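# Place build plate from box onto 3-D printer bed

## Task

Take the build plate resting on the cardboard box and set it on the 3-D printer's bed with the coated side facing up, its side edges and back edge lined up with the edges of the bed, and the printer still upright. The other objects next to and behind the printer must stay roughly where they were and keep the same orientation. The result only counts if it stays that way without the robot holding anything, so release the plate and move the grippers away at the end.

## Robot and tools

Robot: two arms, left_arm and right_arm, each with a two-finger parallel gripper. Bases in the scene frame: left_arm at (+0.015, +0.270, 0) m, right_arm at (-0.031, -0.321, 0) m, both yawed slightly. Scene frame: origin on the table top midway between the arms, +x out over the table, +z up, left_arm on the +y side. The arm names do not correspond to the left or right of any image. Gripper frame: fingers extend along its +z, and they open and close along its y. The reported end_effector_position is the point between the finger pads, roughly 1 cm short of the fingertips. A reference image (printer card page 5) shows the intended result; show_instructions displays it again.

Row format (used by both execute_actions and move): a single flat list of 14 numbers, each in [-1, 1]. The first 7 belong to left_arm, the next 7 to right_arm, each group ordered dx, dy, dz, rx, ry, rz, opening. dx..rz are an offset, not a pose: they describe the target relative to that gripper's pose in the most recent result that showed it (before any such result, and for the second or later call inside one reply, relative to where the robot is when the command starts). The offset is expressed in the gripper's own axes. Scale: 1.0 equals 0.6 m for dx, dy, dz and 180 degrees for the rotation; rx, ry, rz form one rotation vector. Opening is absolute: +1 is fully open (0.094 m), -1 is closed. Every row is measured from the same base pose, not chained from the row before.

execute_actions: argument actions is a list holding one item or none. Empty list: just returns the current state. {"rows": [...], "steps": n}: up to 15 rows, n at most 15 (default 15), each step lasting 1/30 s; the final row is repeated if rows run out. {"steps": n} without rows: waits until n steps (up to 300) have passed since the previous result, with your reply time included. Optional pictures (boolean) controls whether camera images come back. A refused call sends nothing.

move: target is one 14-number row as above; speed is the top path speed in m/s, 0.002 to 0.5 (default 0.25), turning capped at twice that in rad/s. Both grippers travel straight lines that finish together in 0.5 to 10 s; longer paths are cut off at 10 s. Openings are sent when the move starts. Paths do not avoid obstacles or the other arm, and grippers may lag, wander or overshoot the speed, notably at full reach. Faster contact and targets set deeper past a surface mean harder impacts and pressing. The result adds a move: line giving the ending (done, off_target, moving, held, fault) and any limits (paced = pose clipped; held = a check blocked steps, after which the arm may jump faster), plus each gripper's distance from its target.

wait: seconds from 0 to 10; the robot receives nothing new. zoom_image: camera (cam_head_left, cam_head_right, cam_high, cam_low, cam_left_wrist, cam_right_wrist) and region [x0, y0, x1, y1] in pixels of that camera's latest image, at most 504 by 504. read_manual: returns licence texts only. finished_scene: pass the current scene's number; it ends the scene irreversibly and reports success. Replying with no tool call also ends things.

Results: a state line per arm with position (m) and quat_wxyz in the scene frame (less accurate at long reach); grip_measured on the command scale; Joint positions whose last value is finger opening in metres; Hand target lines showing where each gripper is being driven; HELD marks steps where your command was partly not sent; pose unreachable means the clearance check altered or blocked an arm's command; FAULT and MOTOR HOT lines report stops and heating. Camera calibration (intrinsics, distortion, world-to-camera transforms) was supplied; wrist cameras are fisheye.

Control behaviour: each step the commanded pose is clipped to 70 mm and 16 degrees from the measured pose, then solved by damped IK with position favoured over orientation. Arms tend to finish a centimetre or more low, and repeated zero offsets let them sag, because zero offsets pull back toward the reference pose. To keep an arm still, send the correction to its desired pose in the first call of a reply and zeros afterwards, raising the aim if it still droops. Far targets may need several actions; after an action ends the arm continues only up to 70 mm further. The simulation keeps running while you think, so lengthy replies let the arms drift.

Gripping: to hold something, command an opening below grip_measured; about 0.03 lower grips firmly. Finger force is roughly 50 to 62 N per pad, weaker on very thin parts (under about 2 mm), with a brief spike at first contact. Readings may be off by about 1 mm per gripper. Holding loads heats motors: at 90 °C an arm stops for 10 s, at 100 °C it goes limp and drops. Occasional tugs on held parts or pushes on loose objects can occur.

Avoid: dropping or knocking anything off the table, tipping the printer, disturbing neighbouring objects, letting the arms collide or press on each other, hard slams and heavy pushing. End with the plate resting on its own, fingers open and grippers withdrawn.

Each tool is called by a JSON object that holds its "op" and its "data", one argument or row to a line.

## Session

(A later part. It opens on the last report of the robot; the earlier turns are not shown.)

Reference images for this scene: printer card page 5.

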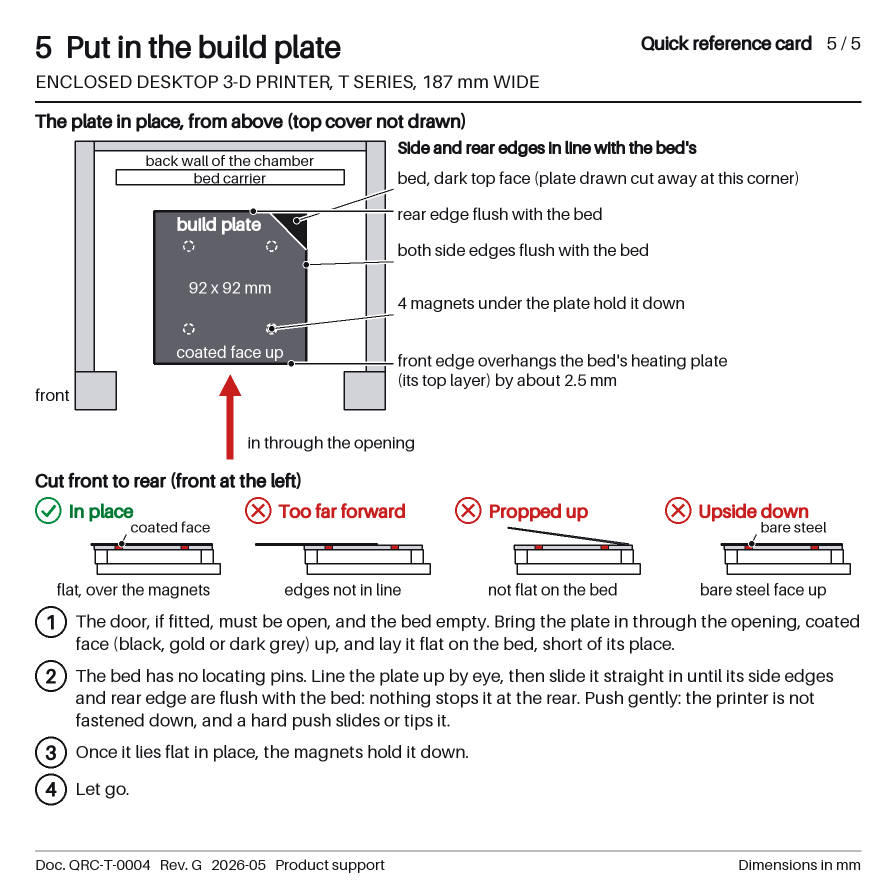

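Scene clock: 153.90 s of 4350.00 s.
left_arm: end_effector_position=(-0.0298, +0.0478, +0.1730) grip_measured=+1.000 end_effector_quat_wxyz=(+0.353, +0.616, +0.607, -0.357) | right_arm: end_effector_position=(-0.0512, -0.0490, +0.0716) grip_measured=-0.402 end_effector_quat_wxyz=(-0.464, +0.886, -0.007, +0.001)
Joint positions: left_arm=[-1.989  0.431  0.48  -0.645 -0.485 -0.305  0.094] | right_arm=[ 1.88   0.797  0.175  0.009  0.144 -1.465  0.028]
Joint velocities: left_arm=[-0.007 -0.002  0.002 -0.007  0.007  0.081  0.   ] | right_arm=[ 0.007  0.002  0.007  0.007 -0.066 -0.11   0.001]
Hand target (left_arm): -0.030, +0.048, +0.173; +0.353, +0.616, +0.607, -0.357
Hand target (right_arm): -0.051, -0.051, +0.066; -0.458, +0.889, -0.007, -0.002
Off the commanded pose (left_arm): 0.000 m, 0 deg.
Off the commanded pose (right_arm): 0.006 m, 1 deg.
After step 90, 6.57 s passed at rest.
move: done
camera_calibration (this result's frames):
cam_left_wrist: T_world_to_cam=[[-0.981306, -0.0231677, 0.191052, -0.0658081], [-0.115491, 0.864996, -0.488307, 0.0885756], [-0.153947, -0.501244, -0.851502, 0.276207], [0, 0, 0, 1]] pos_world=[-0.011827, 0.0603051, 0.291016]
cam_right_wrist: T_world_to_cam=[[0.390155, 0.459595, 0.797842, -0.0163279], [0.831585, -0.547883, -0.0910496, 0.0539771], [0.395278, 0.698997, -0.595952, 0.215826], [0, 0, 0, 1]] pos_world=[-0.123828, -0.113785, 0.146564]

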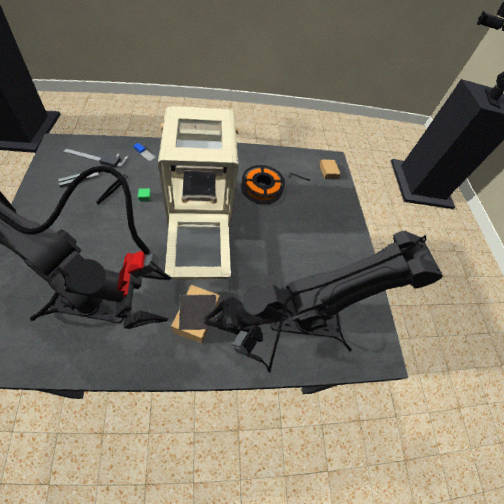

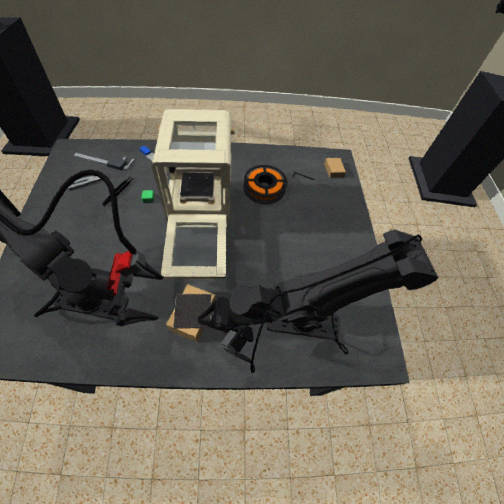

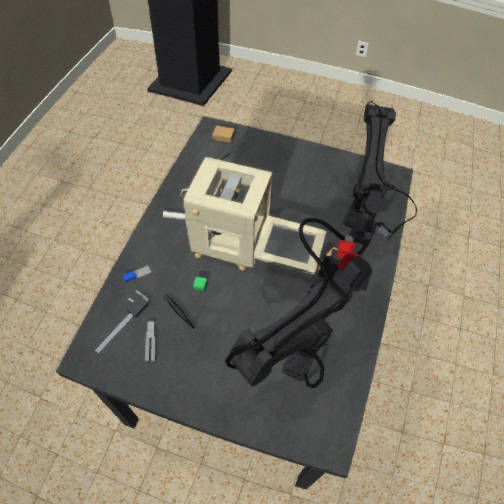

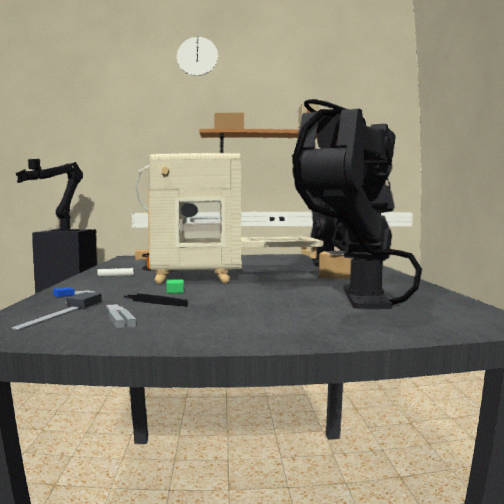

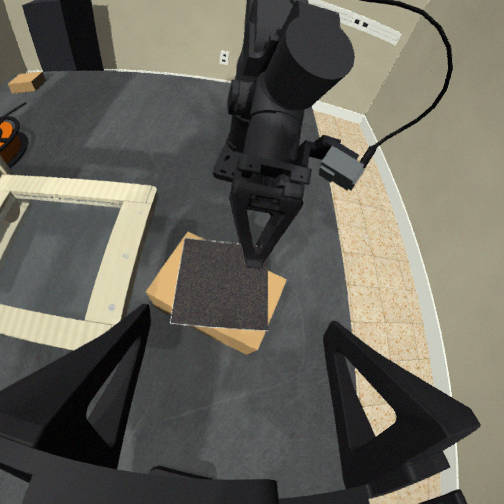

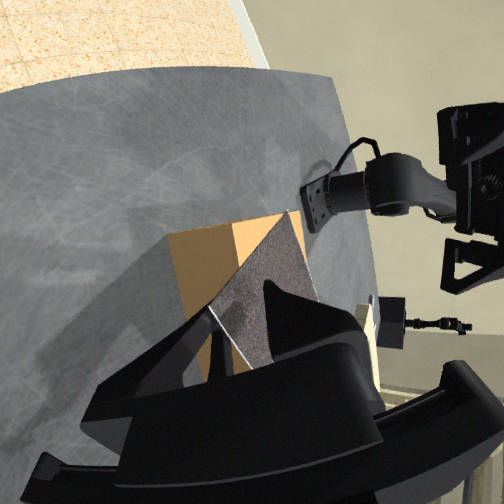

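{"op": "move", "data": {
  "target": [0,0,0,0,0,0,1,0,-0.042,-0.026,0.061,0,0,-0.65],
  "speed": 0.02
}}

{"op": "zoom_image", "data": {
  "camera": "cam_right_wrist",
  "region": [140, 180, 360, 380]
}}

Scene clock: 164.37 s of 4350.00 s.
left_arm: end_effector_position=(-0.0298, +0.0478, +0.1730) grip_measured=+1.000 end_effector_quat_wxyz=(+0.353, +0.616, +0.607, -0.357) | right_arm: end_effector_position=(-0.0509, -0.0477, +0.0975) grip_measured=-0.648 end_effector_quat_wxyz=(-0.535, +0.845, -0.006, +0.001)
Joint positions: left_arm=[-1.989  0.431  0.48  -0.645 -0.485 -0.305  0.094] | right_arm=[ 1.894  0.646  0.11   0.087  0.169 -1.485  0.017]
Joint velocities: left_arm=[-0.012  0.002  0.007 -0.037  0.007  0.051  0.   ] | right_arm=[-0.002 -0.012  0.002  0.007 -0.022  0.037 -0.   ]
Hand target (left_arm): -0.030, +0.048, +0.173; +0.353, +0.616, +0.607, -0.357
Hand target (right_arm): -0.051, -0.048, +0.101; -0.546, +0.838, -0.006, +0.001
Off the commanded pose (left_arm): 0.000 m, 0 deg.
Off the commanded pose (right_arm): 0.004 m, 2 deg.
After step 90, 2.50 s passed at rest.
move: done
camera_calibration (this result's frames):
cam_left_wrist: T_world_to_cam=[[-0.981306, -0.0231677, 0.191052, -0.0658081], [-0.115491, 0.864996, -0.488307, 0.0885756], [-0.153947, -0.501244, -0.851502, 0.276207], [0, 0, 0, 1]] pos_world=[-0.011827, 0.0603051, 0.291016]
cam_right_wrist: T_world_to_cam=[[0.387918, 0.323828, 0.862934, -0.0506619], [0.833179, -0.523549, -0.178073, 0.0664823], [0.394123, 0.788056, -0.4729, 0.22248], [0, 0, 0, 1]] pos_world=[-0.123424, -0.124115, 0.160768]

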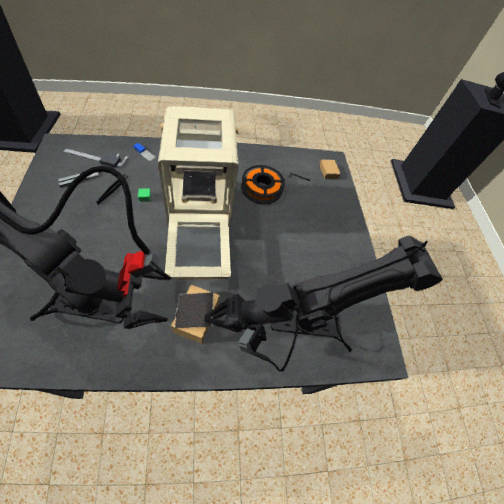

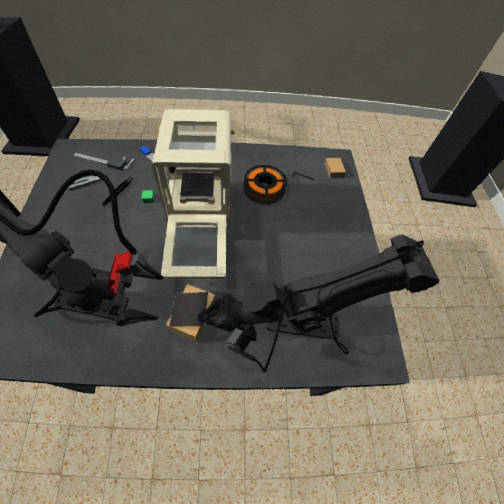

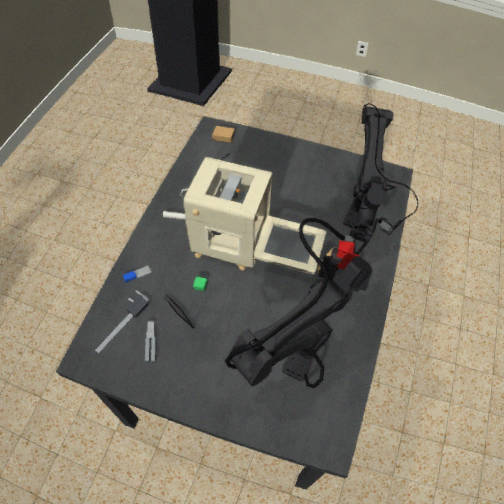

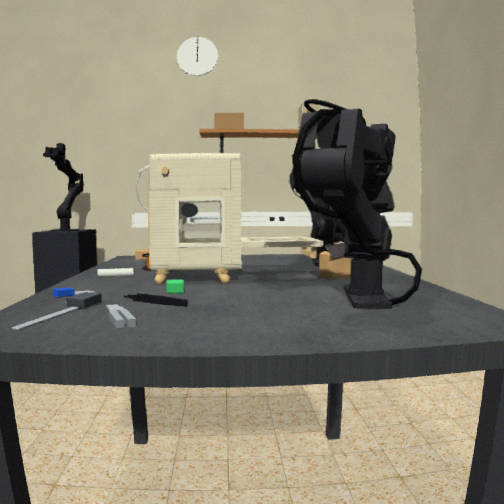

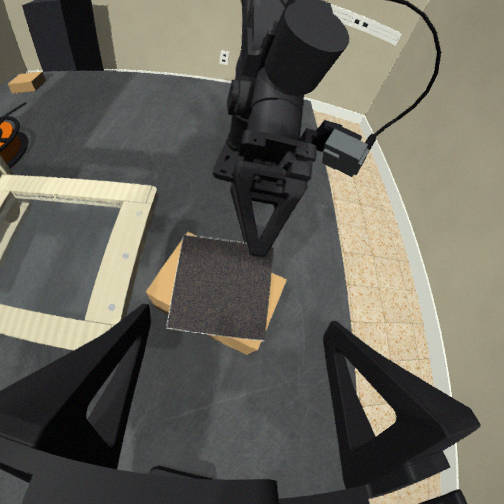

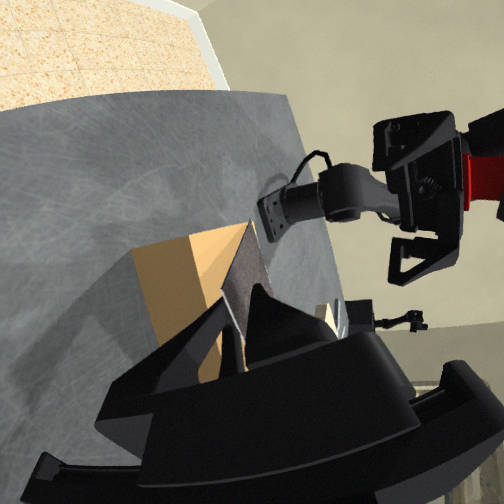

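Region (140, 180, 360, 380) of cam_right_wrist's 504x504 image, scaled by 2.291, with more detail than that image has; it fills the top 458 rows of this view, and the rest is white.

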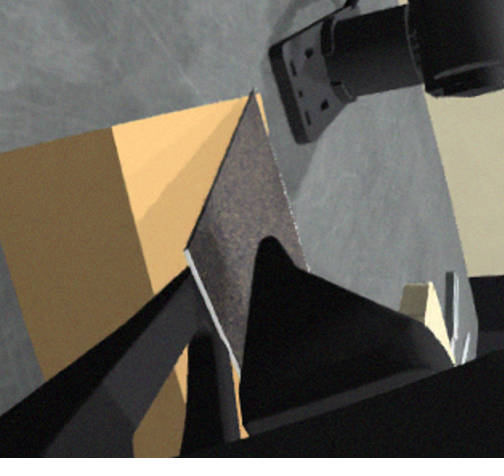

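{"op": "execute_actions", "data": {
  "actions": [
    {"rows":[[0,0,0,0,0,0,1,0,-0.005,0,0.008,0,0,-0.68],[0,0,0,0,0,0,1,0,-0.005,0.001,0.008,0,0,-0.71],[0,0,0,0,0,0,1,0,-0.005,0.002,0.008,0,0,-0.74],[0,0,0,0,0,0,1,0,-0.005,0.003,0.008,0,0,-0.77],[0,0,0,0,0,0,1,0,-0.005,0.004,0.008,0,0,-0.8],[0,0,0,0,0,0,1,0,-0.005,0.005,0.008,0,0,-0.83],[0,0,0,0,0,0,1,0,-0.005,0.005,0.008,0,0,-0.86],[0,0,0,0,0,0,1,0,-0.005,0.005,0.008,0,0,-0.89],[0,0,0,0,0,0,1,0,-0.005,0.005,0.008,0,0,-0.92],[0,0,0,0,0,0,1,0,-0.005,0.005,0.008,0,0,-0.94],[0,0,0,0,0,0,1,0,-0.005,0.005,0.008,0,0,-0.96],[0,0,0,0,0,0,1,0,-0.005,0.005,0.008,0,0,-0.98],[0,0,0,0,0,0,1,0,-0.005,0.005,0.008,0,0,-1]],"steps":15}
  ],
  "pictures": false
}}

{"op": "wait", "data": {
  "seconds": 0.5
}}

{"op": "zoom_image", "data": {
  "camera": "cam_left_wrist",
  "region": [140, 190, 320, 360]
}}

Scene clock: 170.20 s of 4350.00 s.
left_arm: end_effector_position=(-0.0298, +0.0478, +0.1730) grip_measured=+1.000 end_effector_quat_wxyz=(+0.353, +0.616, +0.607, -0.357) | right_arm: end_effector_position=(-0.0518, -0.0426, +0.1047) grip_measured=-0.986 end_effector_quat_wxyz=(-0.550, +0.835, -0.005, -0.000)
Joint positions: left_arm=[-1.989  0.431  0.48  -0.645 -0.485 -0.305  0.094] | right_arm=[ 1.894  0.665  0.11   0.141  0.169 -1.49   0.001]
Joint velocities: left_arm=[ 0.007  0.002 -0.012  0.022  0.007 -0.125  0.   ] | right_arm=[-0.017 -0.007 -0.012  0.007  0.037 -0.007  0.001]
Hand target (left_arm): -0.030, +0.048, +0.173; +0.353, +0.616, +0.607, -0.357
Hand target (right_arm): -0.051, -0.044, +0.099; -0.546, +0.838, -0.006, +0.001
Off the commanded pose (left_arm): 0.000 m, 0 deg.
Off the commanded pose (right_arm): 0.006 m, 1 deg.
Steps of this call (steps 1 to 90: nothing new was sent; then 2.33 s passed at rest; steps 91 to 105: all 15 steps of this action). Readings (end_effector_position):
91: left_arm (-0.0298, +0.0478, +0.1730) | right_arm (-0.0509, -0.0475, +0.0980)
92: left_arm (-0.0298, +0.0478, +0.1730) | right_arm (-0.0510, -0.0472, +0.0986)
94: left_arm (-0.0298, +0.0478, +0.1730) | right_arm (-0.0511, -0.0462, +0.1007)
98: left_arm (-0.0298, +0.0478, +0.1730) | right_arm (-0.0515, -0.0443, +0.1020)
105: the state above

Scene clock: 170.70 s of 4350.00 s.
left_arm: end_effector_position=(-0.0298, +0.0478, +0.1730) grip_measured=+1.000 end_effector_quat_wxyz=(+0.353, +0.616, +0.607, -0.357) | right_arm: end_effector_position=(-0.0519, -0.0421, +0.1058) grip_measured=-0.987 end_effector_quat_wxyz=(-0.552, +0.834, -0.005, -0.001)
Joint positions: left_arm=[-1.989  0.431  0.48  -0.645 -0.485 -0.305  0.094] | right_arm=[ 1.894  0.665  0.11   0.146  0.169 -1.49   0.001]
Joint velocities: left_arm=[-0.007 -0.002 -0.007 -0.007  0.051  0.022  0.   ] | right_arm=[-0.002 -0.002 -0.007 -0.051 -0.022  0.066 -0.   ]
Hand target (left_arm): -0.030, +0.048, +0.173; +0.353, +0.616, +0.607, -0.357
Hand target (right_arm): -0.051, -0.044, +0.099; -0.546, +0.838, -0.006, +0.001
Off the commanded pose (left_arm): 0.000 m, 0 deg.
Off the commanded pose (right_arm): 0.007 m, 1 deg.
Steps of this call (steps 1 to 15: nothing new was sent). Readings (end_effector_position):
1: left_arm (-0.0298, +0.0478, +0.1730) | right_arm (-0.0518, -0.0425, +0.1049)
2: left_arm (-0.0298, +0.0478, +0.1730) | right_arm (-0.0518, -0.0424, +0.1051)
4: left_arm (-0.0298, +0.0478, +0.1730) | right_arm (-0.0518, -0.0423, +0.1054)
8: left_arm (-0.0298, +0.0478, +0.1730) | right_arm (-0.0519, -0.0422, +0.1057)
15: the state above
camera_calibration (this result's frames):
cam_left_wrist: T_world_to_cam=[[-0.981306, -0.0231677, 0.191052, -0.0658081], [-0.115491, 0.864996, -0.488307, 0.0885756], [-0.153947, -0.501244, -0.851502, 0.276207], [0, 0, 0, 1]] pos_world=[-0.011827, 0.0603051, 0.291016]
cam_right_wrist: T_world_to_cam=[[0.388782, 0.290853, 0.874216, -0.0617658], [0.83405, -0.514224, -0.199837, 0.0744688], [0.391419, 0.806833, -0.442507, 0.219819], [0, 0, 0, 1]] pos_world=[-0.124139, -0.121099, 0.16615]

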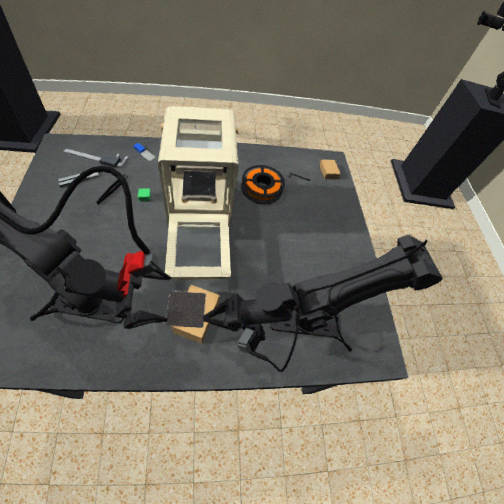

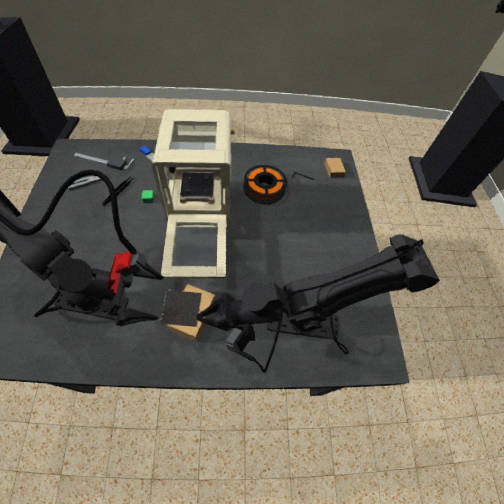

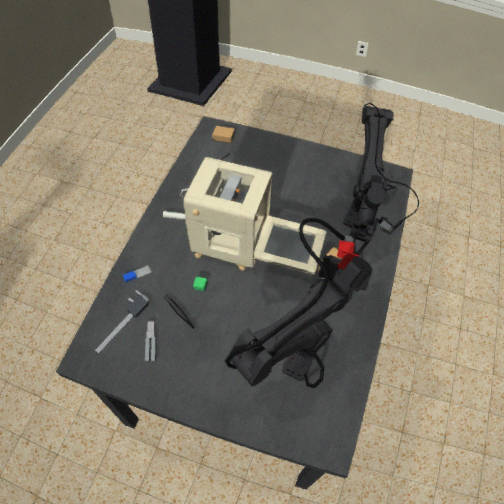

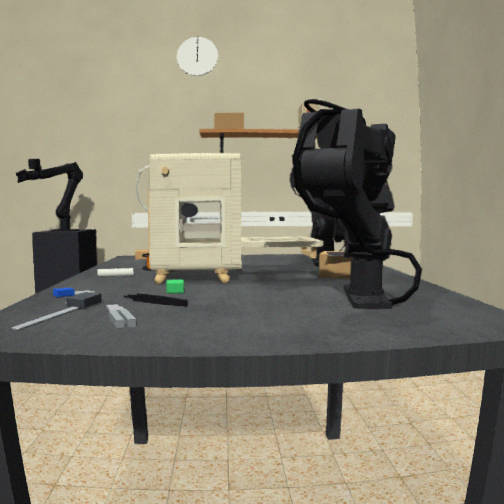

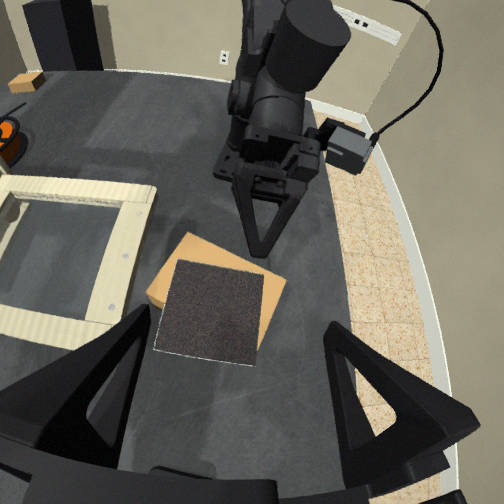

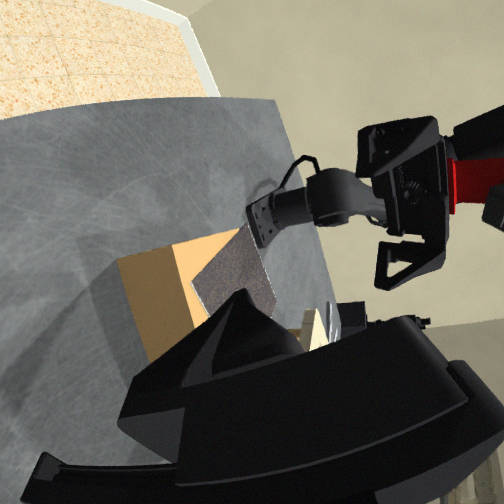

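Region (140, 190, 320, 360) of cam_left_wrist's 504x504 image, scaled by 2.800, with more detail than that image has.

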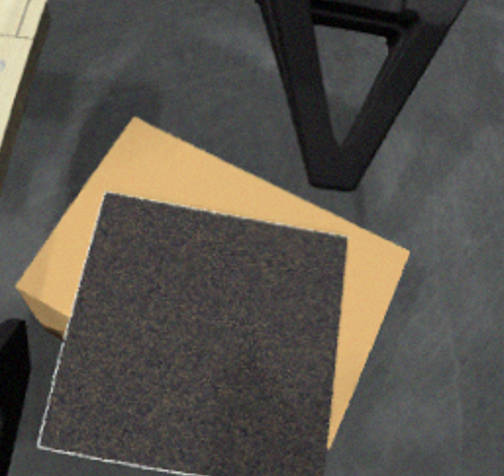

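{"op": "move", "data": {
  "target": [0,0,0,0,0,0,1,0.062,0.047,0.0105,-0.055,0,0,-1],
  "speed": 0.05
}}

{"op": "zoom_image", "data": {
  "camera": "cam_left_wrist",
  "region": [140, 190, 320, 370]
}}

Scene clock: 186.57 s of 4350.00 s.
left_arm: end_effector_position=(-0.0298, +0.0478, +0.1730) grip_measured=+1.000 end_effector_quat_wxyz=(+0.353, +0.616, +0.607, -0.357) | right_arm: end_effector_position=(-0.0122, -0.0479, +0.0762) grip_measured=-0.987 end_effector_quat_wxyz=(-0.485, +0.874, -0.008, +0.009)
Joint positions: left_arm=[-1.989  0.431  0.48  -0.645 -0.485 -0.305  0.094] | right_arm=[ 1.587  0.757  0.143  0.055 -0.086 -1.632  0.001]
Joint velocities: left_arm=[ 0.002 -0.007  0.007 -0.081  0.066 -0.007  0.   ] | right_arm=[-0.017  0.012 -0.007  0.066  0.007  0.007  0.   ]
Hand target (left_arm): -0.030, +0.048, +0.173; +0.353, +0.616, +0.607, -0.357
Hand target (right_arm): -0.013, -0.047, +0.078; -0.478, +0.878, -0.006, +0.002
Off the commanded pose (left_arm): 0.000 m, 0 deg.
Off the commanded pose (right_arm): 0.003 m, 2 deg.
After step 90, 10.90 s passed at rest.
move: done
camera_calibration (this result's frames):
cam_left_wrist: T_world_to_cam=[[-0.981306, -0.0231677, 0.191052, -0.0658081], [-0.115491, 0.864996, -0.488307, 0.0885756], [-0.153947, -0.501244, -0.851502, 0.276207], [0, 0, 0, 1]] pos_world=[-0.011827, 0.0603051, 0.291016]
cam_right_wrist: T_world_to_cam=[[0.384389, 0.416743, 0.823754, -0.0398752], [0.827882, -0.550436, -0.107846, 0.023691], [0.40848, 0.723426, -0.556596, 0.200779], [0, 0, 0, 1]] pos_world=[-0.0862997, -0.11559, 0.147155]

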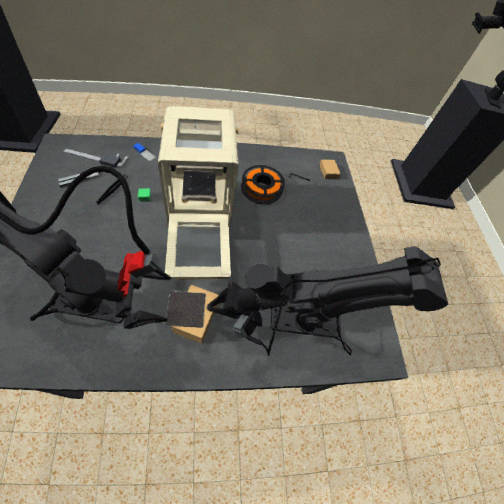

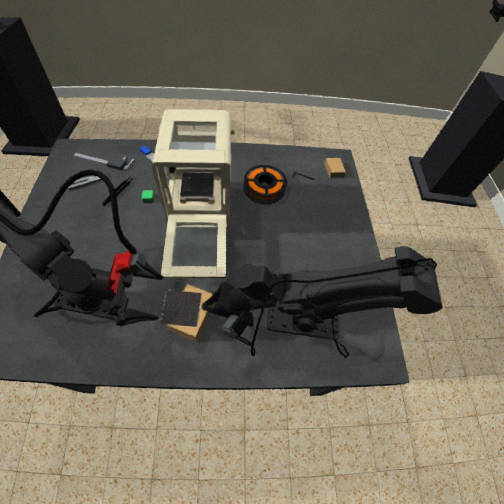

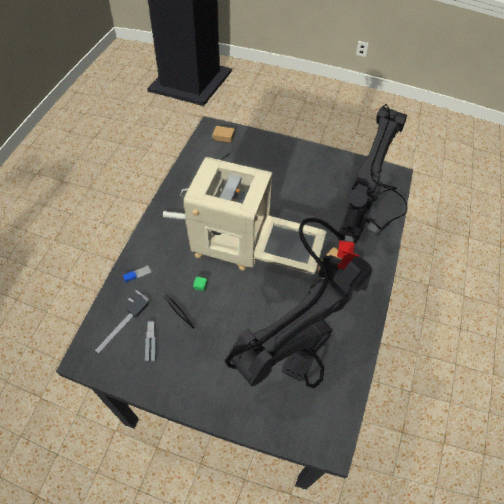

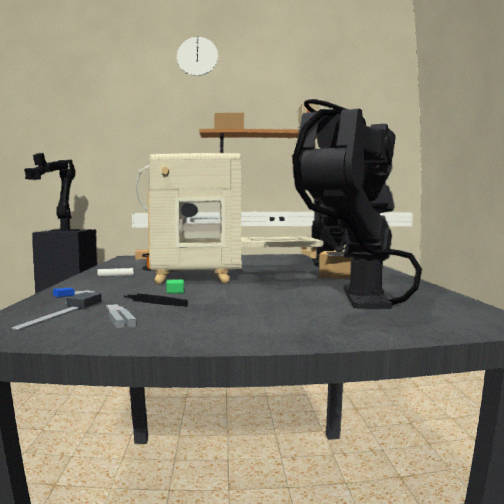

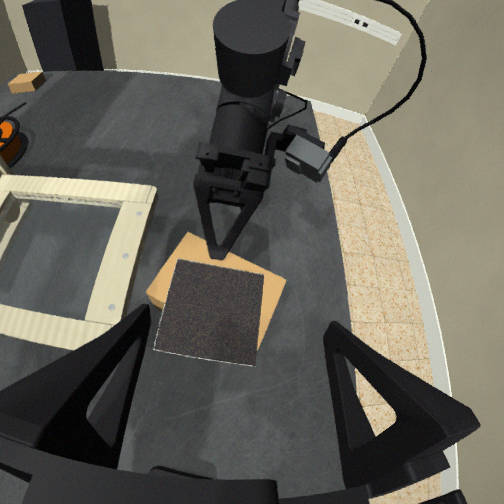

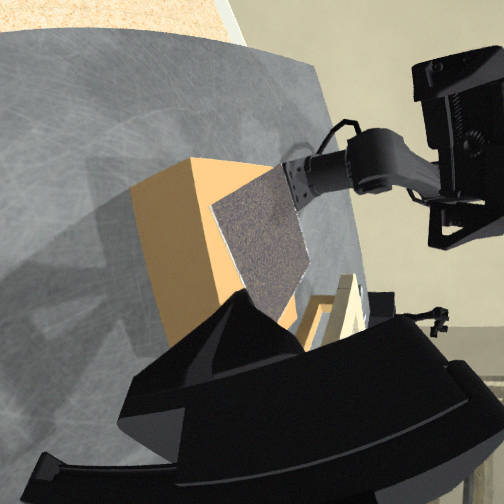

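Region (140, 190, 320, 370) of cam_left_wrist's 504x504 image, scaled by 2.800, with more detail than that image has.

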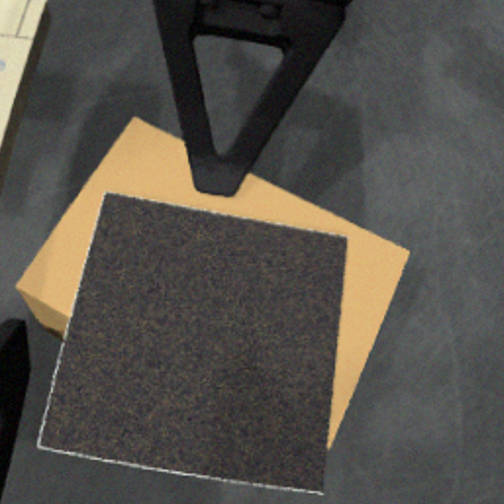

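{"op": "move", "data": {
  "target": [0,0,0,0,0,0.5,-0.3,0,0.01,0.012,0,0,0,-1],
  "speed": 0.3
}}

Scene clock: 194.30 s of 4350.00 s.
left_arm: end_effector_position=(-0.0294, +0.0485, +0.1717) grip_measured=-0.299 end_effector_quat_wxyz=(+0.499, +0.866, -0.005, -0.003) | right_arm: end_effector_position=(-0.0123, -0.0413, +0.0761) grip_measured=-0.987 end_effector_quat_wxyz=(-0.495, +0.869, -0.005, +0.008)
Joint positions: left_arm=[-1.989  0.431  0.48  -0.652 -0.485  1.26   0.033] | right_arm=[ 1.587  0.812  0.134  0.14  -0.091 -1.637  0.001]
Joint velocities: left_arm=[-0.007  0.017 -0.007 -0.051 -0.051 -0.007  0.001] | right_arm=[ 0.017 -0.022  0.002 -0.081 -0.022 -0.051 -0.   ]
Hand target (left_arm): -0.030, +0.048, +0.173; +0.502, +0.865, -0.007, -0.003
Hand target (right_arm): -0.012, -0.045, +0.067; -0.485, +0.874, -0.008, +0.009
Off the commanded pose (left_arm): 0.001 m, 0 deg.
Off the commanded pose (right_arm): 0.010 m, 1 deg.
After step 90, 1.47 s passed at rest.
move: done
camera_calibration (this result's frames):
cam_left_wrist: T_world_to_cam=[[-0.178788, 0.547806, -0.817278, 0.103959], [0.858223, 0.493033, 0.142725, 0.0256776], [0.481131, -0.67589, -0.558288, 0.252346], [0, 0, 0, 1]] pos_world=[-0.124862, 0.100949, 0.222181]
cam_right_wrist: T_world_to_cam=[[0.378721, 0.401846, 0.83372, -0.0439302], [0.831958, -0.542481, -0.116449, 0.0284313], [0.405483, 0.737722, -0.539769, 0.195245], [0, 0, 0, 1]] pos_world=[-0.086185, -0.11096, 0.145324]

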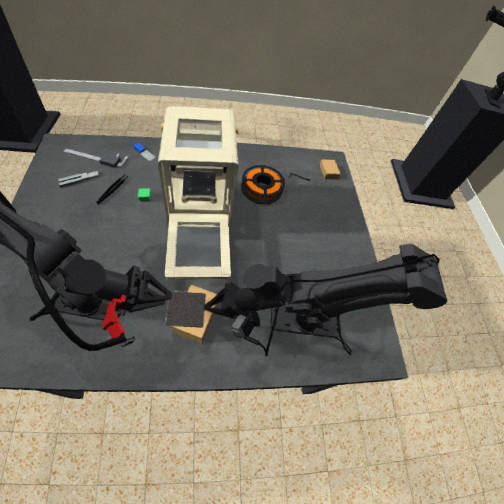

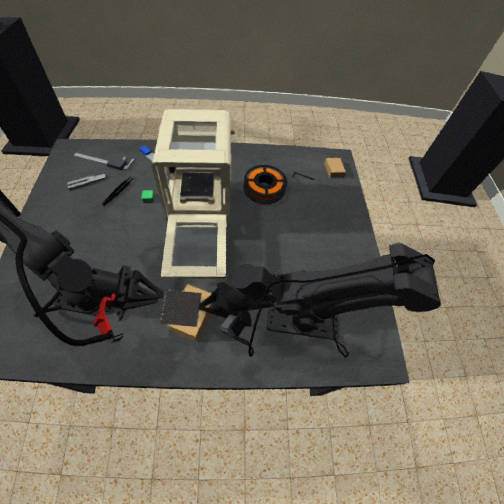

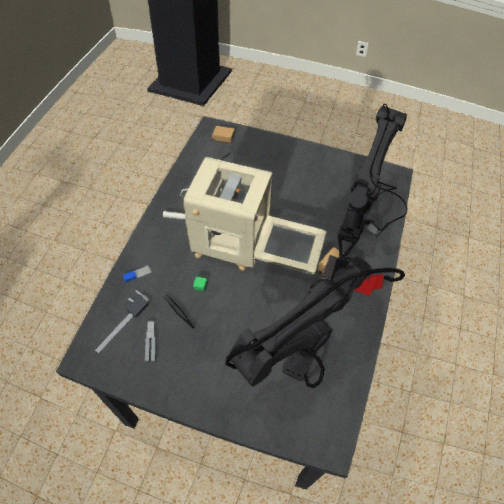

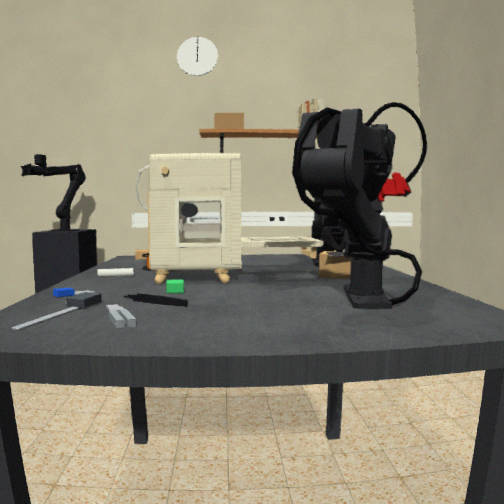

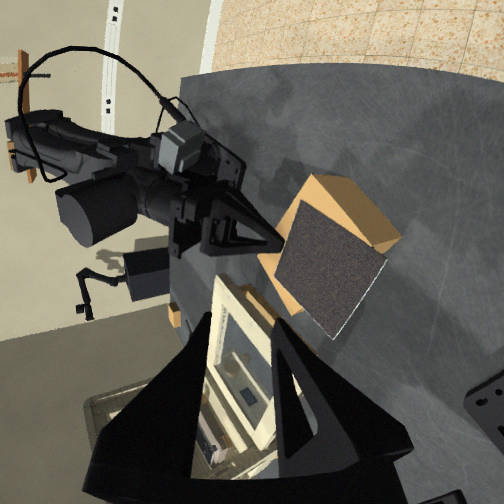

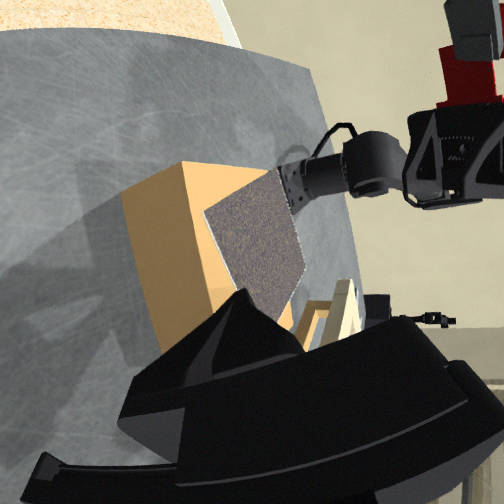

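{"op": "zoom_image", "data": {
  "camera": "cam_left_wrist",
  "region": [230, 180, 330, 280]
}}

Region (230, 180, 330, 280) of cam_left_wrist's 504x504 image, scaled by 5.040, with more detail than that image has.

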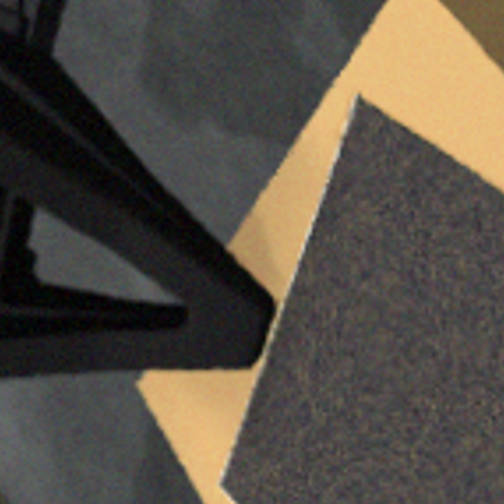

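{"op": "move", "data": {
  "target": [0.028,-0.121,0.054,0.044,-0.024,0.014,-0.3,0,0.022,0.003,0,0,0,-1],
  "speed": 0.08
}}

Scene clock: 203.57 s of 4350.00 s.
left_arm: end_effector_position=(-0.0130, +0.0597, +0.0881) grip_measured=-0.299 end_effector_quat_wxyz=(+0.425, +0.904, -0.045, -0.018) | right_arm: end_effector_position=(-0.0123, -0.0409, +0.0756) grip_measured=-0.987 end_effector_quat_wxyz=(-0.509, +0.861, -0.003, +0.011)
Joint positions: left_arm=[-1.635  0.35   0.26  -0.607 -0.105  1.491  0.033] | right_arm=[ 1.587  0.812  0.099  0.208 -0.091 -1.64   0.001]
Joint velocities: left_arm=[-0.002 -0.002 -0.007  0.022 -0.051  0.051  0.001] | right_arm=[-0.017 -0.027  0.002  0.022  0.007 -0.007 -0.   ]
Hand target (left_arm): -0.014, +0.056, +0.093; +0.440, +0.897, -0.044, -0.024
Hand target (right_arm): -0.012, -0.047, +0.064; -0.495, +0.869, -0.005, +0.008
Off the commanded pose (left_arm): 0.006 m, 2 deg.
Off the commanded pose (right_arm): 0.013 m, 2 deg.
After step 90, 4.67 s passed at rest.
move: off_target (right_arm)
camera_calibration (this result's frames):
cam_left_wrist: T_world_to_cam=[[-0.115633, 0.688233, -0.716215, 0.0159004], [0.892327, 0.388715, 0.229461, 0.0171151], [0.436326, -0.612565, -0.659078, 0.209871], [0, 0, 0, 1]] pos_world=[-0.105006, 0.110964, 0.145782]
cam_right_wrist: T_world_to_cam=[[0.372282, 0.37445, 0.849231, -0.0459843], [0.833627, -0.537148, -0.128598, 0.0296693], [0.40801, 0.755817, -0.512122, 0.193356], [0, 0, 0, 1]] pos_world=[-0.0865053, -0.112986, 0.141889]

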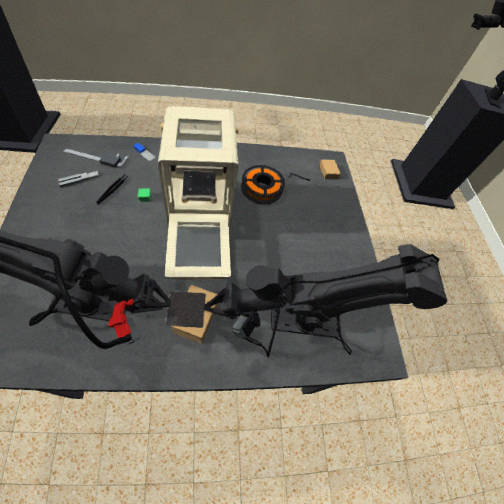

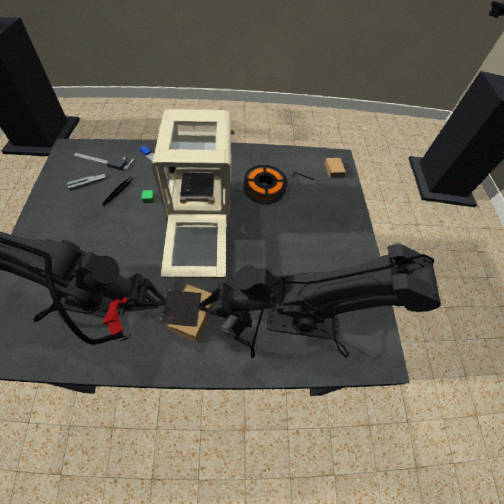

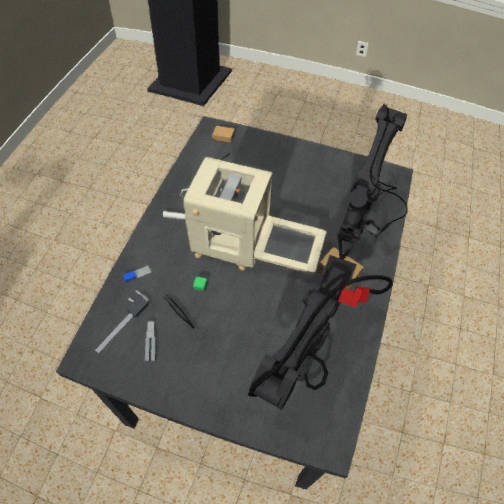

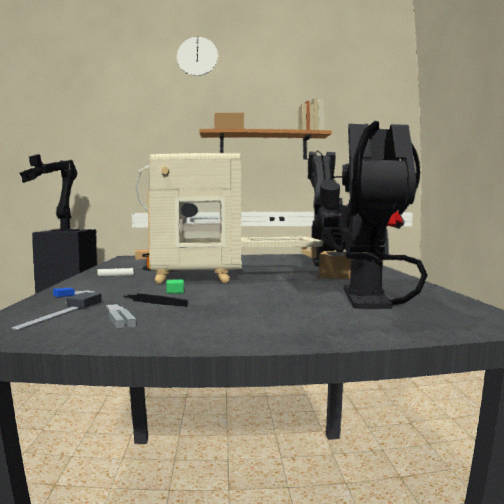

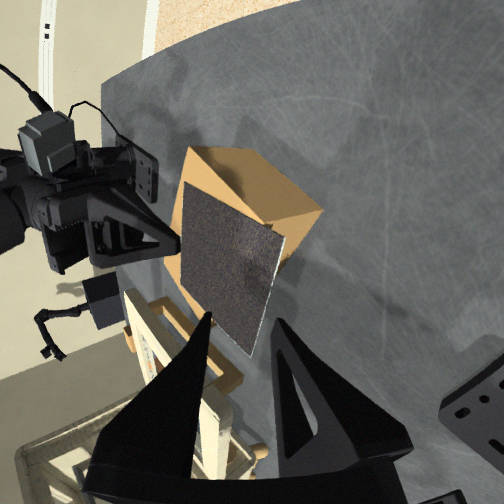

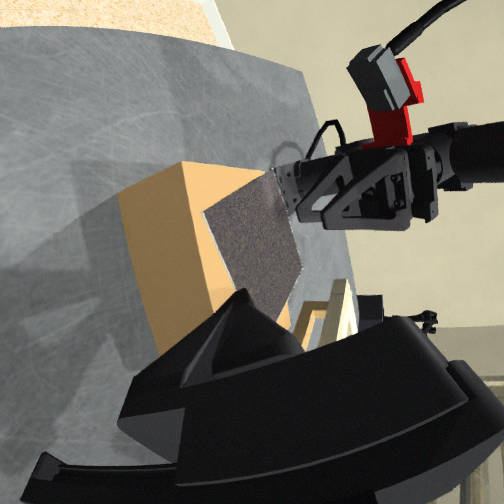

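{"op": "move", "data": {
  "target": [0.001,0.02,0.066,-0.053,0,0,-0.3,0,0.012,0,0,0,0,-1],
  "speed": 0.03
}}

Scene clock: 210.27 s of 4350.00 s.
left_arm: end_effector_position=(-0.0153, +0.0258, +0.0689) grip_measured=-0.299 end_effector_quat_wxyz=(+0.488, +0.871, -0.045, -0.016) | right_arm: end_effector_position=(-0.0122, -0.0406, +0.0760) grip_measured=-0.987 end_effector_quat_wxyz=(-0.514, +0.858, -0.001, +0.012)
Joint positions: left_arm=[-1.611  0.481  0.075 -0.147 -0.102  1.527  0.033] | right_arm=[ 1.587  0.812  0.09   0.229 -0.091 -1.642  0.001]
Joint velocities: left_arm=[-0.002  0.037 -0.012  0.051 -0.022 -0.007 -0.   ] | right_arm=[-0.007 -0.002 -0.007 -0.037 -0.007  0.022 -0.001]
Hand target (left_arm): -0.015, +0.022, +0.073; +0.499, +0.865, -0.043, -0.019
Hand target (right_arm): -0.012, -0.044, +0.069; -0.509, +0.861, -0.003, +0.011
Off the commanded pose (left_arm): 0.005 m, 2 deg.
Off the commanded pose (right_arm): 0.008 m, 1 deg.
After step 90, 0.67 s passed at rest.
move: done
camera_calibration (this result's frames):
cam_left_wrist: T_world_to_cam=[[-0.118554, 0.579888, -0.806024, 0.0341631], [0.892555, 0.417916, 0.169385, 0.0401325], [0.435074, -0.69934, -0.567128, 0.173337], [0, 0, 0, 1]] pos_world=[-0.107185, 0.0846386, 0.119043]
cam_right_wrist: T_world_to_cam=[[0.368914, 0.365227, 0.8547, -0.0473135], [0.834665, -0.534768, -0.131752, 0.030202], [0.408947, 0.761993, -0.502125, 0.192844], [0, 0, 0, 1]] pos_world=[-0.0866169, -0.113515, 0.14125]

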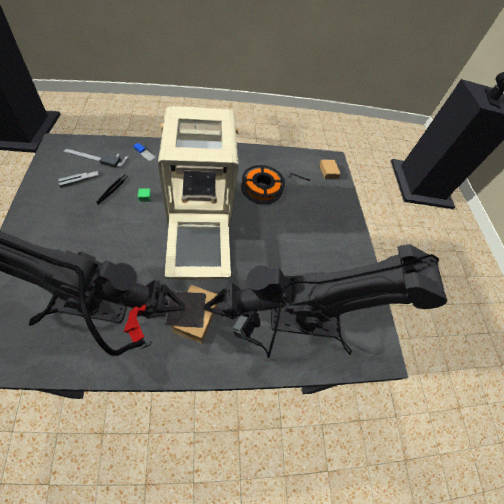

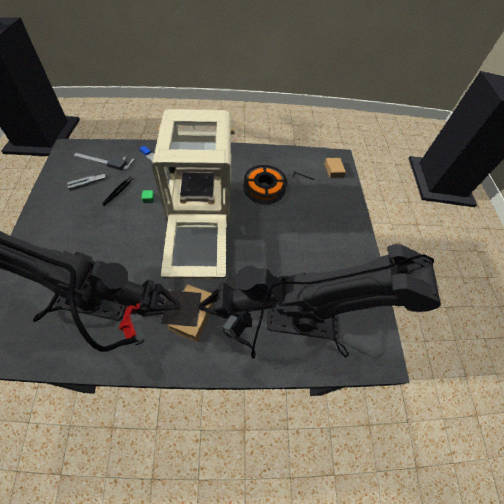

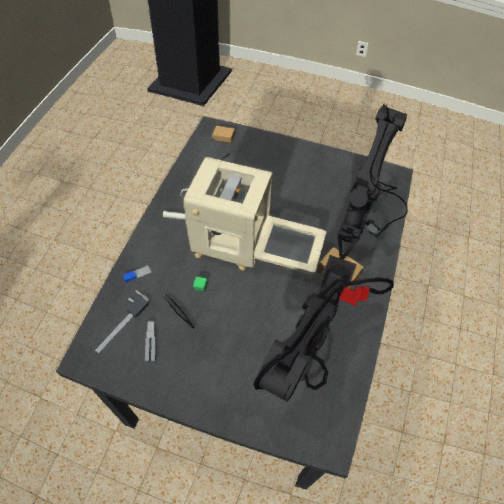

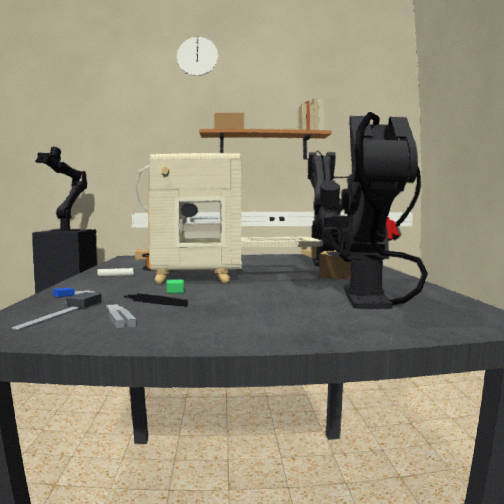

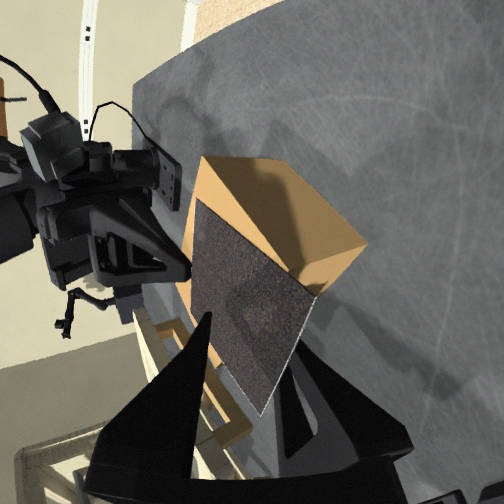

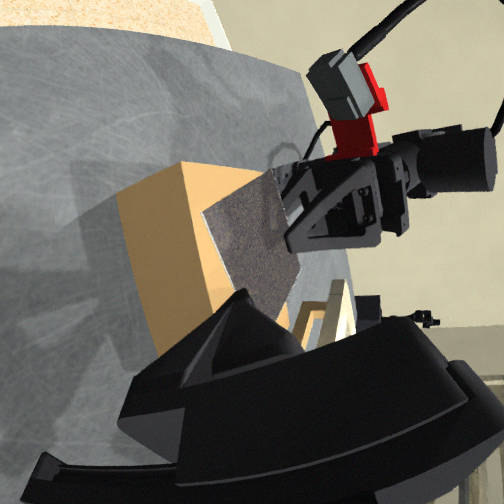

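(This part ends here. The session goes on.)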